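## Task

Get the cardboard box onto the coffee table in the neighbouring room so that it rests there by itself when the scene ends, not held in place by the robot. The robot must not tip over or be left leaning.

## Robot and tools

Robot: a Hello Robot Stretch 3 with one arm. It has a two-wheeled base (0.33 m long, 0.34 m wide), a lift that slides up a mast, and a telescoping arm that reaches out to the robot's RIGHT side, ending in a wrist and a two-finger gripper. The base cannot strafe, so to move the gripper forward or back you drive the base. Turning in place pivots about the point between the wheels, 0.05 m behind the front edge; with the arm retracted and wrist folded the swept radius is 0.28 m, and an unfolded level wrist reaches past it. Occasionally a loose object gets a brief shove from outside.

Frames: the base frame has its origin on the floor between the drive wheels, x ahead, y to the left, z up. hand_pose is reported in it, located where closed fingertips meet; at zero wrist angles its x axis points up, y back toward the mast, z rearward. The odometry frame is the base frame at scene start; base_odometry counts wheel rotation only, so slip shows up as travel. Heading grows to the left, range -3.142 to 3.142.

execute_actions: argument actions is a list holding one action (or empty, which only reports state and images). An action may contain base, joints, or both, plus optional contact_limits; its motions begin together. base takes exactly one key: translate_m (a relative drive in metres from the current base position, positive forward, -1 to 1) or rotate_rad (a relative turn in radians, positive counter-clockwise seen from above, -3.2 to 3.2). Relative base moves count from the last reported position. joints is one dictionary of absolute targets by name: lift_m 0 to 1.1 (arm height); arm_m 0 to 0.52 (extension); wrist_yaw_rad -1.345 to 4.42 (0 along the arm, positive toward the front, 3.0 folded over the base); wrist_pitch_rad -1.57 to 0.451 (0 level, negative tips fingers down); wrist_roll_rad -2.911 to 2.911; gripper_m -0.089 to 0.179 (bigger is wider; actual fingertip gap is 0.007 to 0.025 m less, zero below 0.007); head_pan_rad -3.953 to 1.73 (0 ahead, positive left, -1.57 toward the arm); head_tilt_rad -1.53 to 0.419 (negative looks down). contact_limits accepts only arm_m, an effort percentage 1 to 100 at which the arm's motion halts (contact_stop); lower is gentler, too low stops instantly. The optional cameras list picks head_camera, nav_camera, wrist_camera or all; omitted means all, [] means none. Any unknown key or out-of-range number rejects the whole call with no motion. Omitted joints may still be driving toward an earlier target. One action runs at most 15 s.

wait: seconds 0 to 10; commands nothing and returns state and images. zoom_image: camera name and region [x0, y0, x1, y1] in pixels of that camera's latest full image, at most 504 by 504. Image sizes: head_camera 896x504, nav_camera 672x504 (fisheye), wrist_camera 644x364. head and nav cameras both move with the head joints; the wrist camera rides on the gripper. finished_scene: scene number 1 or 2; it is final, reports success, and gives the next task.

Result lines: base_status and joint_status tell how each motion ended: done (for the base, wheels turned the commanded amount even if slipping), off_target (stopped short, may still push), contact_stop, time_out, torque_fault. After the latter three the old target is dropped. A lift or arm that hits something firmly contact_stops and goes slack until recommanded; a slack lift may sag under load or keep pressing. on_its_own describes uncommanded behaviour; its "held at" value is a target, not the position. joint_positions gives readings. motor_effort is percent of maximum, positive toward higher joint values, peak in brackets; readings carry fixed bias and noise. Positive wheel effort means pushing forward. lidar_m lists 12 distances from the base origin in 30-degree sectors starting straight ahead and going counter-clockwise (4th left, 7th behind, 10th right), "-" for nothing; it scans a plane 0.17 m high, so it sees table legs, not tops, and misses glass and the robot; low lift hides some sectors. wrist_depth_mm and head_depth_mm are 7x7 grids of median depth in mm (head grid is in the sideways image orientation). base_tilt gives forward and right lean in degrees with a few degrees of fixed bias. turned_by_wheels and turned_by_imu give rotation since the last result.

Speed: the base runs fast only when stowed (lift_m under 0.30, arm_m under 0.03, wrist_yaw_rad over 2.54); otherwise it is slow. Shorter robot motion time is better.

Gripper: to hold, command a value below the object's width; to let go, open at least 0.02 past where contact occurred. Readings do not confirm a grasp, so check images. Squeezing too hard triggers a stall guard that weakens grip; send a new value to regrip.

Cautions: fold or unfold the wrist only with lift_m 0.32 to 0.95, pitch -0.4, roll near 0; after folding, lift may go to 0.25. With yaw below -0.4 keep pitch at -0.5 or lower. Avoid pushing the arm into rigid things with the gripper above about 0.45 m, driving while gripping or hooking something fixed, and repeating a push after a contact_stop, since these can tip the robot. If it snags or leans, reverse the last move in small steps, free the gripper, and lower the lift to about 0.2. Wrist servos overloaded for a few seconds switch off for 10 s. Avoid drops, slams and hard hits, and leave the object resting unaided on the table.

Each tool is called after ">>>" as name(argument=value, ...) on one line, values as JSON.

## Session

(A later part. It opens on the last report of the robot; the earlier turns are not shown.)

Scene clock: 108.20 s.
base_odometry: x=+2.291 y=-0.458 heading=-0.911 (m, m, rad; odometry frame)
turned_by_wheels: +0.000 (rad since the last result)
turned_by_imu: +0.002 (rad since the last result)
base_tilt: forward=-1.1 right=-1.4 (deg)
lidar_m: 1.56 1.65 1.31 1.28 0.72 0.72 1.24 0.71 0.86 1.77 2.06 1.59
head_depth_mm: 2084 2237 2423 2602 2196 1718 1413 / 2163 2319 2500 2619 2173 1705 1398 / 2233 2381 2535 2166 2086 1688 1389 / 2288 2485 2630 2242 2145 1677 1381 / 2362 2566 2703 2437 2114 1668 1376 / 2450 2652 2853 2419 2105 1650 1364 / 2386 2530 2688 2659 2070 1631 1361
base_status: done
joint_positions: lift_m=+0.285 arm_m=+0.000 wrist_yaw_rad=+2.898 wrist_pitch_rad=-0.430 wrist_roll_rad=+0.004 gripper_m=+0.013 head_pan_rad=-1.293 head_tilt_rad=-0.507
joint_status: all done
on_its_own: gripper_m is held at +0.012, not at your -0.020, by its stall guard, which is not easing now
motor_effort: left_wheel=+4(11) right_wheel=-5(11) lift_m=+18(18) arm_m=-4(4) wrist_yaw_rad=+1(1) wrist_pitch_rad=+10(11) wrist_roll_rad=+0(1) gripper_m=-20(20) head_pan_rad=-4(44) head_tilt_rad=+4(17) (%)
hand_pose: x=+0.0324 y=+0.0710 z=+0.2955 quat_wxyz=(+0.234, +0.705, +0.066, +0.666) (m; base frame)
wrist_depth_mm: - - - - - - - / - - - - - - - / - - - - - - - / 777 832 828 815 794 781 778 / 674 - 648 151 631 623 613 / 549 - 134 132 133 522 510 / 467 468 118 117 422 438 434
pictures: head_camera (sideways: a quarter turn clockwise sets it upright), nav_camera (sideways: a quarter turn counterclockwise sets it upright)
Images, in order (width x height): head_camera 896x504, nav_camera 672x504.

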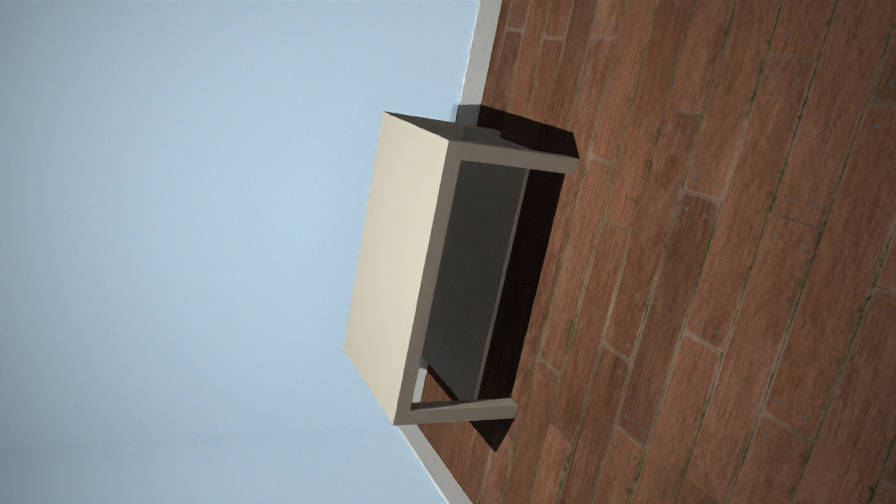

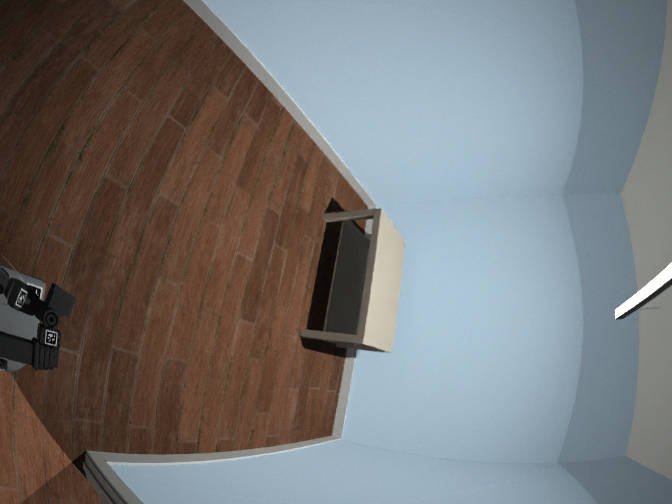

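>>> execute_actions(actions=[{"base":{"rotate_rad":-1.07}}], cameras=[])

>>> execute_actions(actions=[{"base":{"translate_m":1.0}}], cameras=[])

>>> execute_actions(actions=[{"base":{"translate_m":0.27}}], cameras=[])

>>> execute_actions(actions=[{"base":{"rotate_rad":1.0},"joints":{"lift_m":0.66,"head_pan_rad":-1.57,"head_tilt_rad":-0.85}}], cameras=[])

>>> execute_actions(actions=[{"joints":{"wrist_yaw_rad":0}}], cameras=[])

>>> execute_actions(actions=[{"joints":{"arm_m":0.48,"wrist_pitch_rad":-0.8}}])

Scene clock: 110.93 s.
base_odometry: x=+2.291 y=-0.458 heading=-1.980 (m, m, rad; odometry frame)
turned_by_wheels: -1.070 (rad since the last result)
turned_by_imu: -1.065 (rad since the last result)
base_tilt: forward=-1.1 right=-1.3 (deg)
lidar_m: 2.06 1.60 1.56 1.64 1.31 1.29 0.73 0.72 1.19 0.71 0.83 1.77
head_depth_mm: 3132 3336 3612 3072 2209 1719 1404 / 601 660 742 2588 2107 1697 1402 / 613 652 700 766 851 974 1191 / 687 733 789 852 919 1003 1115 / 760 822 888 973 1072 1195 1303 / 857 930 1024 1131 1270 1443 1363 / 976 1079 1199 1352 1563 1599 1356
base_status: done
joint_positions: lift_m=+0.285 arm_m=+0.000 wrist_yaw_rad=+2.898 wrist_pitch_rad=-0.430 wrist_roll_rad=+0.004 gripper_m=+0.013 head_pan_rad=-1.293 head_tilt_rad=-0.507
joint_status: not commanded
on_its_own: gripper_m is held at +0.012, not at your -0.020, by its stall guard, which is not easing now
motor_effort: left_wheel=+4(9) right_wheel=-6(14) lift_m=+18(18) arm_m=-4(4) wrist_yaw_rad=+1(1) wrist_pitch_rad=+10(11) wrist_roll_rad=+0(0) gripper_m=-19(20) head_pan_rad=-3(4) head_tilt_rad=+4(5) (%)
hand_pose: x=+0.0324 y=+0.0710 z=+0.2955 quat_wxyz=(+0.234, +0.705, +0.066, +0.666) (m; base frame)
wrist_depth_mm: - - - - - - - / - - - - - - - / - - - - - - - / 856 847 817 806 802 789 778 / 670 - 652 152 644 628 626 / 547 - 135 132 134 520 505 / 464 473 118 117 419 437 442
pictures: none
No camera images: the call's "cameras" was empty. Leave "cameras" out to get every camera's image.

Scene clock: 115.93 s.
base_odometry: x=+1.893 y=-1.375 heading=-1.980 (m, m, rad; odometry frame)
turned_by_wheels: +0.000 (rad since the last result)
turned_by_imu: +0.002 (rad since the last result)
base_tilt: forward=-1.1 right=-1.4 (deg)
lidar_m: 1.05 1.04 1.01 1.06 1.52 2.12 1.71 1.13 1.10 1.16 0.96 1.45
head_depth_mm: 1079 1139 1203 1270 1355 1442 1411 / 1168 1239 1315 1405 1497 1583 1399 / 1274 1358 1442 1556 1676 1683 1392 / 1402 1506 1623 1748 1904 1670 1374 / 1560 1680 1844 2010 2056 1661 1371 / 1646 1776 1913 2087 2103 1660 1362 / 1539 1643 1765 1904 2002 1645 1326
base_status: done
joint_positions: lift_m=+0.285 arm_m=+0.000 wrist_yaw_rad=+2.898 wrist_pitch_rad=-0.430 wrist_roll_rad=+0.004 gripper_m=+0.013 head_pan_rad=-1.293 head_tilt_rad=-0.507
joint_status: not commanded
on_its_own: gripper_m is held at +0.012, not at your -0.020, by its stall guard, which is not easing now
motor_effort: left_wheel=+4(12) right_wheel=-7(11) lift_m=+18(18) arm_m=-3(4) wrist_yaw_rad=+0(1) wrist_pitch_rad=+11(10) wrist_roll_rad=+0(0) gripper_m=-19(20) head_pan_rad=-3(4) head_tilt_rad=+4(4) (%)
hand_pose: x=+0.0324 y=+0.0710 z=+0.2955 quat_wxyz=(+0.234, +0.705, +0.066, +0.666) (m; base frame)
wrist_depth_mm: - - - - 932 887 814 / - - - - 980 928 865 / - - - - - 982 899 / 850 855 843 808 804 789 770 / 672 - 648 152 635 627 614 / 545 - 135 132 133 524 514 / 470 468 117 116 421 443 431
pictures: none
No camera images: the call's "cameras" was empty. Leave "cameras" out to get every camera's image.

Scene clock: 118.60 s.
base_odometry: x=+1.786 y=-1.623 heading=-1.980 (m, m, rad; odometry frame)
turned_by_wheels: +0.000 (rad since the last result)
turned_by_imu: +0.001 (rad since the last result)
base_tilt: forward=-1.1 right=-1.3 (deg)
lidar_m: 0.78 0.89 0.86 0.91 1.29 2.35 1.98 1.28 1.25 1.32 0.81 1.24
head_depth_mm: 1232 1295 1375 1452 1537 1611 1405 / 1337 1411 1499 1601 1709 1712 1393 / 1462 1549 1654 1767 1905 1692 1388 / 1582 1705 1849 1993 2067 1684 1381 / 1517 1642 1790 1975 2048 1673 1371 / 1412 1507 1637 1787 1910 1107 1264 / 1312 1411 1514 1635 1663 1068 1197
base_status: done
joint_positions: lift_m=+0.285 arm_m=+0.000 wrist_yaw_rad=+2.898 wrist_pitch_rad=-0.430 wrist_roll_rad=+0.004 gripper_m=+0.013 head_pan_rad=-1.293 head_tilt_rad=-0.507
joint_status: not commanded
on_its_own: gripper_m is held at +0.012, not at your -0.020, by its stall guard, which is not easing now
motor_effort: left_wheel=+4(10) right_wheel=-7(11) lift_m=+18(17) arm_m=-4(4) wrist_yaw_rad=+1(1) wrist_pitch_rad=+11(11) wrist_roll_rad=+0(0) gripper_m=-20(19) head_pan_rad=-3(3) head_tilt_rad=+4(4) (%)
hand_pose: x=+0.0324 y=+0.0710 z=+0.2955 quat_wxyz=(+0.234, +0.705, +0.066, +0.666) (m; base frame)
wrist_depth_mm: - - 933 861 794 765 693 / - - - 924 856 773 733 / - - - 984 912 828 800 / 865 835 823 832 807 792 785 / 665 - 647 152 634 613 613 / 550 - 134 132 133 520 514 / 471 472 117 117 420 443 434
pictures: none
No camera images: the call's "cameras" was empty. Leave "cameras" out to get every camera's image.

Scene clock: 122.83 s.
base_odometry: x=+1.786 y=-1.623 heading=-0.980 (m, m, rad; odometry frame)
turned_by_wheels: +1.000 (rad since the last result)
turned_by_imu: +0.997 (rad since the last result)
base_tilt: forward=-1.1 right=-1.4 (deg)
lidar_m: 0.86 0.90 1.23 2.35 1.98 1.29 1.25 1.30 0.82 1.39 0.78 0.89
head_depth_mm: 1253 1429 1594 1197 1215 1353 1206 / 1254 1427 1459 1190 1371 1346 - / 1260 1430 1441 1181 1366 1336 - / 1250 1438 1427 1167 1379 1328 - / 1258 1441 1413 1163 1368 1324 - / 1261 1438 1396 1149 1386 1311 1159 / 1261 1435 1391 1143 1350 1299 1153
base_status: done
joint_positions: lift_m=+0.659 arm_m=+0.000 wrist_yaw_rad=+2.898 wrist_pitch_rad=-0.430 wrist_roll_rad=+0.004 gripper_m=+0.013 head_pan_rad=-1.563 head_tilt_rad=-0.840
joint_status: all done
on_its_own: gripper_m is held at +0.012, not at your -0.020, by its stall guard, which is not easing now
motor_effort: left_wheel=-4(8) right_wheel=+6(12) lift_m=+39(39) arm_m=-4(3) wrist_yaw_rad=+1(1) wrist_pitch_rad=+10(11) wrist_roll_rad=+0(1) gripper_m=-20(20) head_pan_rad=-4(26) head_tilt_rad=-6(37) (%)
hand_pose: x=+0.0324 y=+0.0710 z=+0.6695 quat_wxyz=(+0.234, +0.705, +0.066, +0.666) (m; base frame)
wrist_depth_mm: - - - - - - 780 / - - - - - - 794 / - - - - - - 797 / - - - - - - 822 / - - - 152 - - 866 / - - 135 132 133 987 872 / 887 898 120 117 806 849 800
pictures: none
No camera images: the call's "cameras" was empty. Leave "cameras" out to get every camera's image.

Scene clock: 125.27 s.
base_odometry: x=+1.786 y=-1.623 heading=-0.980 (m, m, rad; odometry frame)
turned_by_wheels: +0.000 (rad since the last result)
turned_by_imu: +0.000 (rad since the last result)
base_tilt: forward=-1.0 right=-1.4 (deg)
lidar_m: 0.86 0.90 1.24 2.35 1.97 1.29 1.25 1.30 0.82 1.39 0.79 0.90
head_depth_mm: 1257 1435 1587 1199 1219 1353 1207 / 1256 1431 1456 1187 1363 1347 - / 1260 1439 1443 1175 1362 1340 - / 1258 1436 1429 1173 1326 643 - / 1260 1436 1415 1158 1368 1294 1161 / 1258 1431 1392 1147 1378 1312 1154 / 1257 1442 1392 1138 1350 1305 1151
base_status: not commanded
joint_positions: lift_m=+0.659 arm_m=+0.000 wrist_yaw_rad=+0.003 wrist_pitch_rad=-0.430 wrist_roll_rad=+0.004 gripper_m=+0.013 head_pan_rad=-1.563 head_tilt_rad=-0.840
joint_status: all done
on_its_own: gripper_m is held at +0.012, not at your -0.020, by its stall guard, which is not easing now
motor_effort: left_wheel=-4(3) right_wheel=+7(6) lift_m=+40(39) arm_m=-4(4) wrist_yaw_rad=-1(3) wrist_pitch_rad=+11(10) wrist_roll_rad=+0(0) gripper_m=-20(20) head_pan_rad=-4(3) head_tilt_rad=-5(5) (%)
hand_pose: x=-0.0210 y=-0.3683 z=+0.6695 quat_wxyz=(+0.690, +0.152, -0.692, -0.151) (m; base frame)
wrist_depth_mm: - - - - - - - / - - - - - - - / - - 932 898 898 - - / - 697 675 668 667 639 - / - 576 573 152 569 626 - / - 761 134 132 133 783 938 / 879 854 123 117 802 803 840
pictures: none
No camera images: the call's "cameras" was empty. Leave "cameras" out to get every camera's image.

Scene clock: 129.97 s.
base_odometry: x=+1.786 y=-1.623 heading=-0.980 (m, m, rad; odometry frame)
turned_by_wheels: +0.000 (rad since the last result)
turned_by_imu: +0.001 (rad since the last result)
base_tilt: forward=-1.0 right=-1.3 (deg)
lidar_m: 0.86 0.90 1.24 2.35 1.98 1.30 1.25 1.30 0.82 1.40 0.78 0.89
head_depth_mm: 1255 1436 1591 1199 1217 1352 1193 / 1256 1436 1457 1204 1372 - - / 1255 1437 1564 1147 1384 1321 1176 / 1256 1433 1595 1135 1380 1324 1171 / 1261 1436 1413 1152 1368 1320 1160 / 1253 1435 1404 1148 1386 1305 1156 / 1260 1431 1384 1140 1347 1295 1155
base_status: not commanded
joint_positions: lift_m=+0.659 arm_m=+0.480 wrist_yaw_rad=+0.001 wrist_pitch_rad=-0.816 wrist_roll_rad=+0.004 gripper_m=+0.013 head_pan_rad=-1.563 head_tilt_rad=-0.840
joint_status: all done
on_its_own: gripper_m is held at +0.012, not at your -0.020, by its stall guard, which is not easing now
motor_effort: left_wheel=-4(3) right_wheel=+6(6) lift_m=+38(39) arm_m=+3(3) wrist_yaw_rad=-1(1) wrist_pitch_rad=+6(11) wrist_roll_rad=+0(0) gripper_m=-20(20) head_pan_rad=-3(4) head_tilt_rad=-7(7) (%)
hand_pose: x=-0.0214 y=-0.7825 z=+0.5950 quat_wxyz=(+0.648, +0.281, -0.650, -0.281) (m; base frame)
wrist_depth_mm: 673 684 686 672 699 679 717 / 524 510 504 488 493 487 503 / 440 438 432 434 433 425 419 / 387 388 383 381 379 371 372 / 349 345 339 153 335 335 333 / 312 309 135 132 133 304 302 / 283 284 123 117 269 276 275
pictures: head_camera (sideways: a quarter turn clockwise sets it upright), nav_camera (sideways: a quarter turn counterclockwise sets it upright), wrist_camera
Images, in order (width x height): head_camera 896x504, nav_camera 672x504, wrist_camera 644x364.

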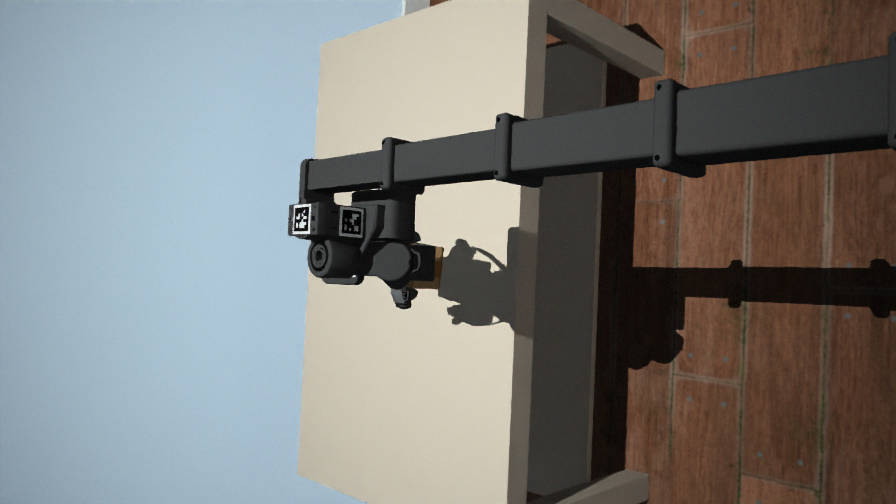

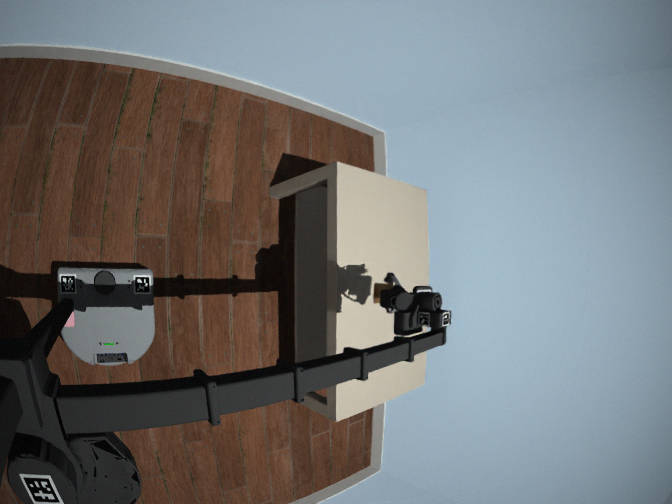

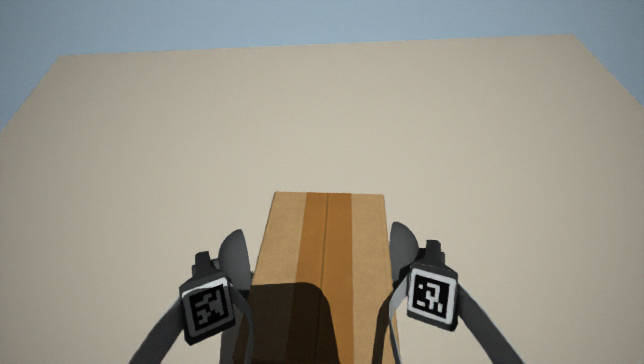

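>>> execute_actions(actions=[{"joints":{"lift_m":0.548}}], cameras=["head_camera"])

Scene clock: 132.07 s.
base_odometry: x=+1.786 y=-1.623 heading=-0.980 (m, m, rad; odometry frame)
turned_by_wheels: +0.000 (rad since the last result)
turned_by_imu: +0.000 (rad since the last result)
base_tilt: forward=-1.1 right=-1.3 (deg)
lidar_m: 0.86 0.90 1.23 2.34 1.97 1.29 1.25 1.30 0.82 1.39 0.79 0.89
head_depth_mm: 1257 1439 1587 1199 1212 1356 1188 / 1254 1429 1453 1187 1364 1348 1189 / 1255 1428 1444 1193 1374 1337 1173 / 1256 1429 1430 - 1380 1326 1171 / 1259 1440 1415 1156 1367 1319 1166 / 1255 1433 1393 1151 1385 1311 1159 / 1255 1435 1382 1139 1343 1302 1151
base_status: not commanded
joint_positions: lift_m=+0.548 arm_m=+0.480 wrist_yaw_rad=+0.001 wrist_pitch_rad=-0.816 wrist_roll_rad=+0.004 gripper_m=+0.013 head_pan_rad=-1.563 head_tilt_rad=-0.840
joint_status: all done
on_its_own: gripper_m is held at +0.012, not at your -0.020, by its stall guard, which is not easing now
motor_effort: left_wheel=-3(3) right_wheel=+6(6) lift_m=+18(29) arm_m=+4(3) wrist_yaw_rad=-1(1) wrist_pitch_rad=+5(6) wrist_roll_rad=+0(0) gripper_m=-20(20) head_pan_rad=-3(4) head_tilt_rad=-7(7) (%)
hand_pose: x=-0.0214 y=-0.7825 z=+0.4840 quat_wxyz=(+0.648, +0.281, -0.650, -0.281) (m; base frame)
wrist_depth_mm: 387 387 384 379 369 371 368 / 327 323 320 315 317 311 309 / 281 279 277 277 274 272 270 / 247 244 245 242 242 239 237 / 220 217 216 152 215 213 212 / 199 198 135 132 133 192 191 / 181 181 123 117 171 176 176
pictures: head_camera (sideways: a quarter turn clockwise sets it upright)
Images, in order (width x height): head_camera 896x504.

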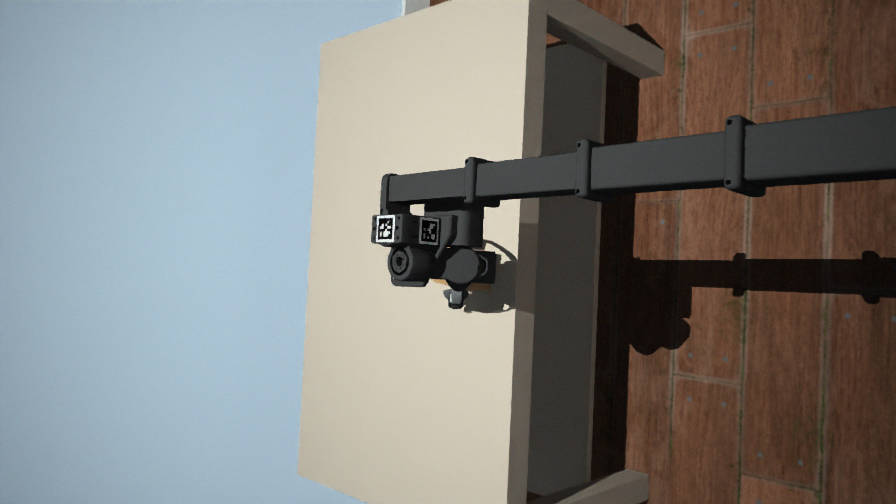

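>>> execute_actions(actions=[{"joints":{"arm_m":0.52}}], cameras=[])

>>> execute_actions(actions=[{"joints":{"lift_m":0.537}}], cameras=["wrist_camera"])

Scene clock: 133.63 s.
base_odometry: x=+1.786 y=-1.623 heading=-0.980 (m, m, rad; odometry frame)
turned_by_wheels: +0.000 (rad since the last result)
turned_by_imu: +0.000 (rad since the last result)
base_tilt: forward=-1.1 right=-1.3 (deg)
lidar_m: 0.86 0.90 1.23 2.35 1.98 1.29 1.25 1.30 0.82 1.39 0.78 0.90
head_depth_mm: 1252 1437 1590 1203 1218 1359 1196 / 1252 1428 1459 1188 1370 1347 1184 / 1259 1434 1446 1196 1366 1343 1175 / 1261 1429 1569 1110 1377 1325 1169 / 1259 1433 1410 1156 1370 1320 1164 / 1255 1439 1397 1147 1390 1309 1159 / 1261 1439 1390 1137 1348 1300 1151
base_status: not commanded
joint_positions: lift_m=+0.548 arm_m=+0.519 wrist_yaw_rad=+0.001 wrist_pitch_rad=-0.816 wrist_roll_rad=+0.004 gripper_m=+0.013 head_pan_rad=-1.563 head_tilt_rad=-0.840
joint_status: all done
on_its_own: gripper_m is held at +0.012, not at your -0.020, by its stall guard, which is not easing now
motor_effort: left_wheel=-3(4) right_wheel=+6(6) lift_m=+19(17) arm_m=+3(1) wrist_yaw_rad=-1(1) wrist_pitch_rad=+5(6) wrist_roll_rad=+0(0) gripper_m=-20(20) head_pan_rad=-3(3) head_tilt_rad=-7(6) (%)
hand_pose: x=-0.0214 y=-0.8221 z=+0.4840 quat_wxyz=(+0.648, +0.281, -0.650, -0.281) (m; base frame)
wrist_depth_mm: 384 381 383 376 373 370 364 / 326 322 325 316 316 313 311 / 282 278 277 276 272 270 266 / 246 245 244 241 239 240 236 / 220 219 216 152 214 213 212 / 197 197 135 132 133 193 192 / 180 181 123 117 171 175 176
pictures: none
No camera images: the call's "cameras" was empty. Leave "cameras" out to get every camera's image.

Scene clock: 134.40 s.
base_odometry: x=+1.786 y=-1.623 heading=-0.980 (m, m, rad; odometry frame)
turned_by_wheels: +0.000 (rad since the last result)
turned_by_imu: +0.000 (rad since the last result)
base_tilt: forward=-1.0 right=-1.3 (deg)
lidar_m: 0.86 0.90 1.24 2.35 1.97 1.30 1.25 1.30 0.81 1.39 0.79 0.89
head_depth_mm: 1253 1432 1588 1200 1217 1351 1193 / 1251 1432 1458 1191 1376 1354 1190 / 1257 1432 1448 1181 1376 1342 1180 / 1259 1437 1429 1113 1378 1330 1171 / 1258 1440 1405 1158 1369 1319 1161 / 1257 1433 1400 1146 1384 1310 1157 / 1258 1440 1388 1142 1349 1300 1153
base_status: not commanded
joint_positions: lift_m=+0.538 arm_m=+0.519 wrist_yaw_rad=+0.001 wrist_pitch_rad=-0.816 wrist_roll_rad=+0.004 gripper_m=+0.013 head_pan_rad=-1.563 head_tilt_rad=-0.840
joint_status: all done
on_its_own: gripper_m is held at +0.012, not at your -0.020, by its stall guard, which is not easing now
motor_effort: left_wheel=-4(3) right_wheel=+5(6) lift_m=+16(19) arm_m=+3(3) wrist_yaw_rad=+0(1) wrist_pitch_rad=+6(6) wrist_roll_rad=+0(0) gripper_m=-20(20) head_pan_rad=-4(3) head_tilt_rad=-7(7) (%)
hand_pose: x=-0.0214 y=-0.8221 z=+0.4730 quat_wxyz=(+0.648, +0.281, -0.650, -0.281) (m; base frame)
wrist_depth_mm: 365 360 357 356 351 352 343 / 309 306 304 301 300 295 292 / 263 263 262 261 257 257 254 / 233 230 230 166 228 226 224 / 208 206 205 146 201 202 201 / 187 186 133 131 131 182 182 / 170 170 123 118 162 166 165
pictures: wrist_camera
Images, in order (width x height): wrist_camera 644x364.

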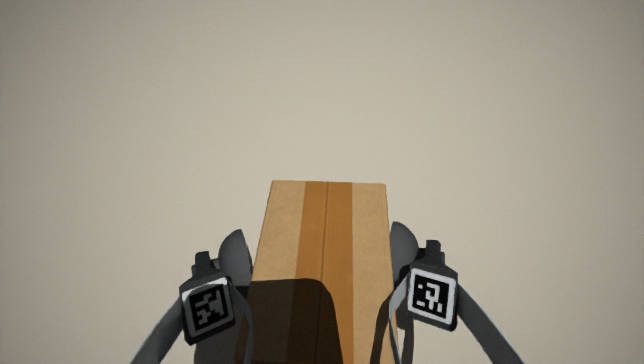

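The box is touching the table; releasing.

>>> execute_actions(actions=[{"joints":{"gripper_m":0.15}}], cameras=[])

>>> execute_actions(actions=[{"joints":{"lift_m":0.65}}])

Scene clock: 136.50 s.
base_odometry: x=+1.786 y=-1.623 heading=-0.980 (m, m, rad; odometry frame)
turned_by_wheels: +0.000 (rad since the last result)
turned_by_imu: +0.000 (rad since the last result)
base_tilt: forward=-1.1 right=-1.4 (deg)
lidar_m: 0.86 0.90 1.23 2.35 1.98 1.29 1.25 1.30 0.82 1.39 0.78 0.89
head_depth_mm: 1257 1431 1599 1205 1218 1355 1189 / 1256 1430 1458 1191 1368 1358 1193 / 1254 1435 1437 1186 1372 1345 1175 / 1255 1431 1430 1110 1381 1325 1166 / 1256 1431 1416 1155 1371 1325 1164 / 1254 1430 1398 1150 1383 1310 1160 / 1258 1435 1390 1140 1352 1302 1149
base_status: not commanded
joint_positions: lift_m=+0.538 arm_m=+0.519 wrist_yaw_rad=+0.001 wrist_pitch_rad=-0.816 wrist_roll_rad=+0.004 gripper_m=+0.150 head_pan_rad=-1.563 head_tilt_rad=-0.840
joint_status: all done
motor_effort: left_wheel=-3(3) right_wheel=+6(6) lift_m=+17(17) arm_m=+3(3) wrist_yaw_rad=-1(1) wrist_pitch_rad=+6(6) wrist_roll_rad=+0(0) gripper_m=+0(82) head_pan_rad=-3(4) head_tilt_rad=-6(6) (%)
hand_pose: x=-0.0214 y=-0.8222 z=+0.4730 quat_wxyz=(+0.648, +0.281, -0.650, -0.281) (m; base frame)
wrist_depth_mm: 368 364 360 357 355 352 346 / 309 309 304 301 297 295 293 / 265 264 261 257 257 253 253 / 232 232 230 227 227 225 223 / 208 206 206 149 198 206 200 / 188 190 182 134 180 - 181 / 173 166 166 122 164 164 165
pictures: none
No camera images: the call's "cameras" was empty. Leave "cameras" out to get every camera's image.

Scene clock: 138.37 s.
base_odometry: x=+1.786 y=-1.623 heading=-0.980 (m, m, rad; odometry frame)
turned_by_wheels: +0.000 (rad since the last result)
turned_by_imu: +0.000 (rad since the last result)
base_tilt: forward=-1.1 right=-1.3 (deg)
lidar_m: 0.86 0.90 1.24 2.35 1.97 1.29 1.25 1.30 0.81 1.39 0.78 0.90
head_depth_mm: 1257 1423 1593 1202 1222 1354 1190 / 1257 1435 1454 1193 1370 - - / 1252 1429 1559 1157 1383 1319 1180 / 1253 1433 1564 1111 1382 1328 1167 / 1259 1436 1411 1158 1369 1317 1163 / 1257 1436 1392 1146 1379 1311 1160 / 1260 1440 1387 1138 1347 1302 1152
base_status: not commanded
joint_positions: lift_m=+0.649 arm_m=+0.519 wrist_yaw_rad=+0.001 wrist_pitch_rad=-0.815 wrist_roll_rad=+0.004 gripper_m=+0.150 head_pan_rad=-1.563 head_tilt_rad=-0.840
joint_status: all done
motor_effort: left_wheel=-3(4) right_wheel=+6(5) lift_m=+39(42) arm_m=+3(4) wrist_yaw_rad=-1(1) wrist_pitch_rad=+6(5) wrist_roll_rad=+0(0) gripper_m=+0(0) head_pan_rad=-3(4) head_tilt_rad=-7(7) (%)
hand_pose: x=-0.0214 y=-0.8223 z=+0.5851 quat_wxyz=(+0.648, +0.280, -0.650, -0.281) (m; base frame)
wrist_depth_mm: 627 628 644 660 657 658 677 / 503 500 489 484 479 473 479 / 434 423 425 414 412 410 411 / 376 370 372 367 367 361 361 / 336 335 332 330 325 331 321 / 301 305 298 247 295 - 293 / 280 268 270 224 269 264 267
pictures: head_camera (sideways: a quarter turn clockwise sets it upright), nav_camera (sideways: a quarter turn counterclockwise sets it upright), wrist_camera
Images, in order (width x height): head_camera 896x504, nav_camera 672x504, wrist_camera 644x364.

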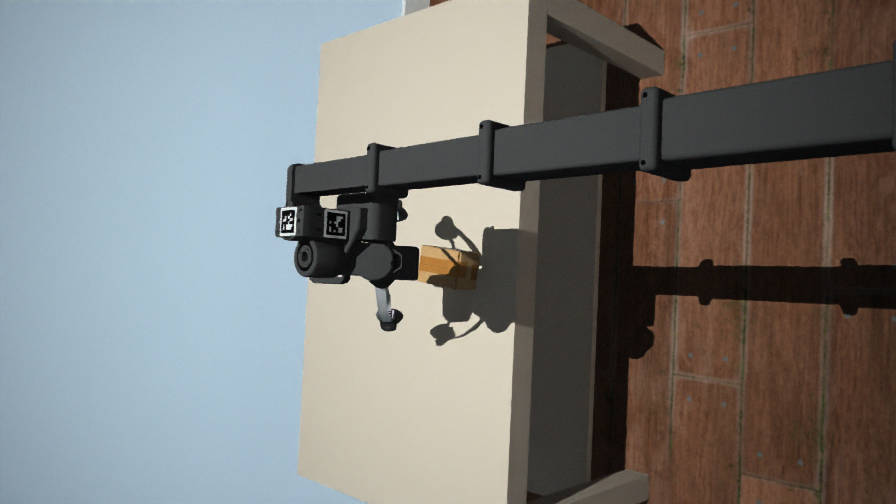

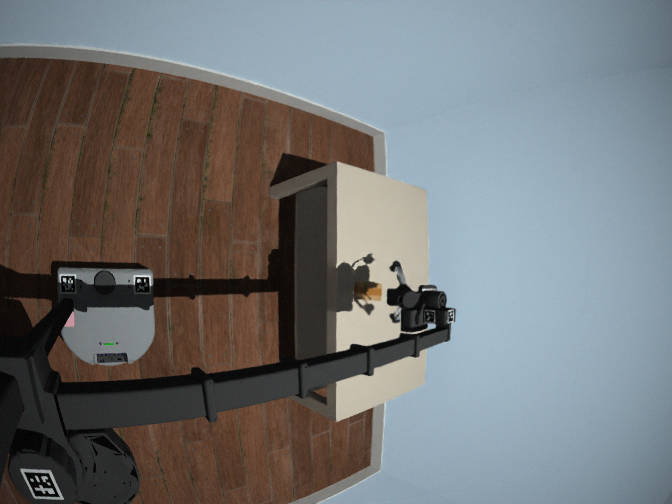

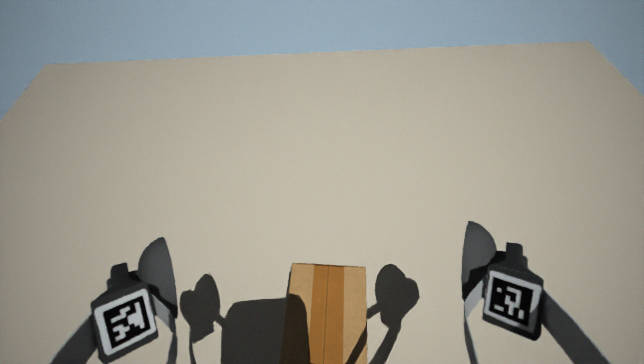

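>>> finished_scene(scene=2)

The scene is finished: the task was done.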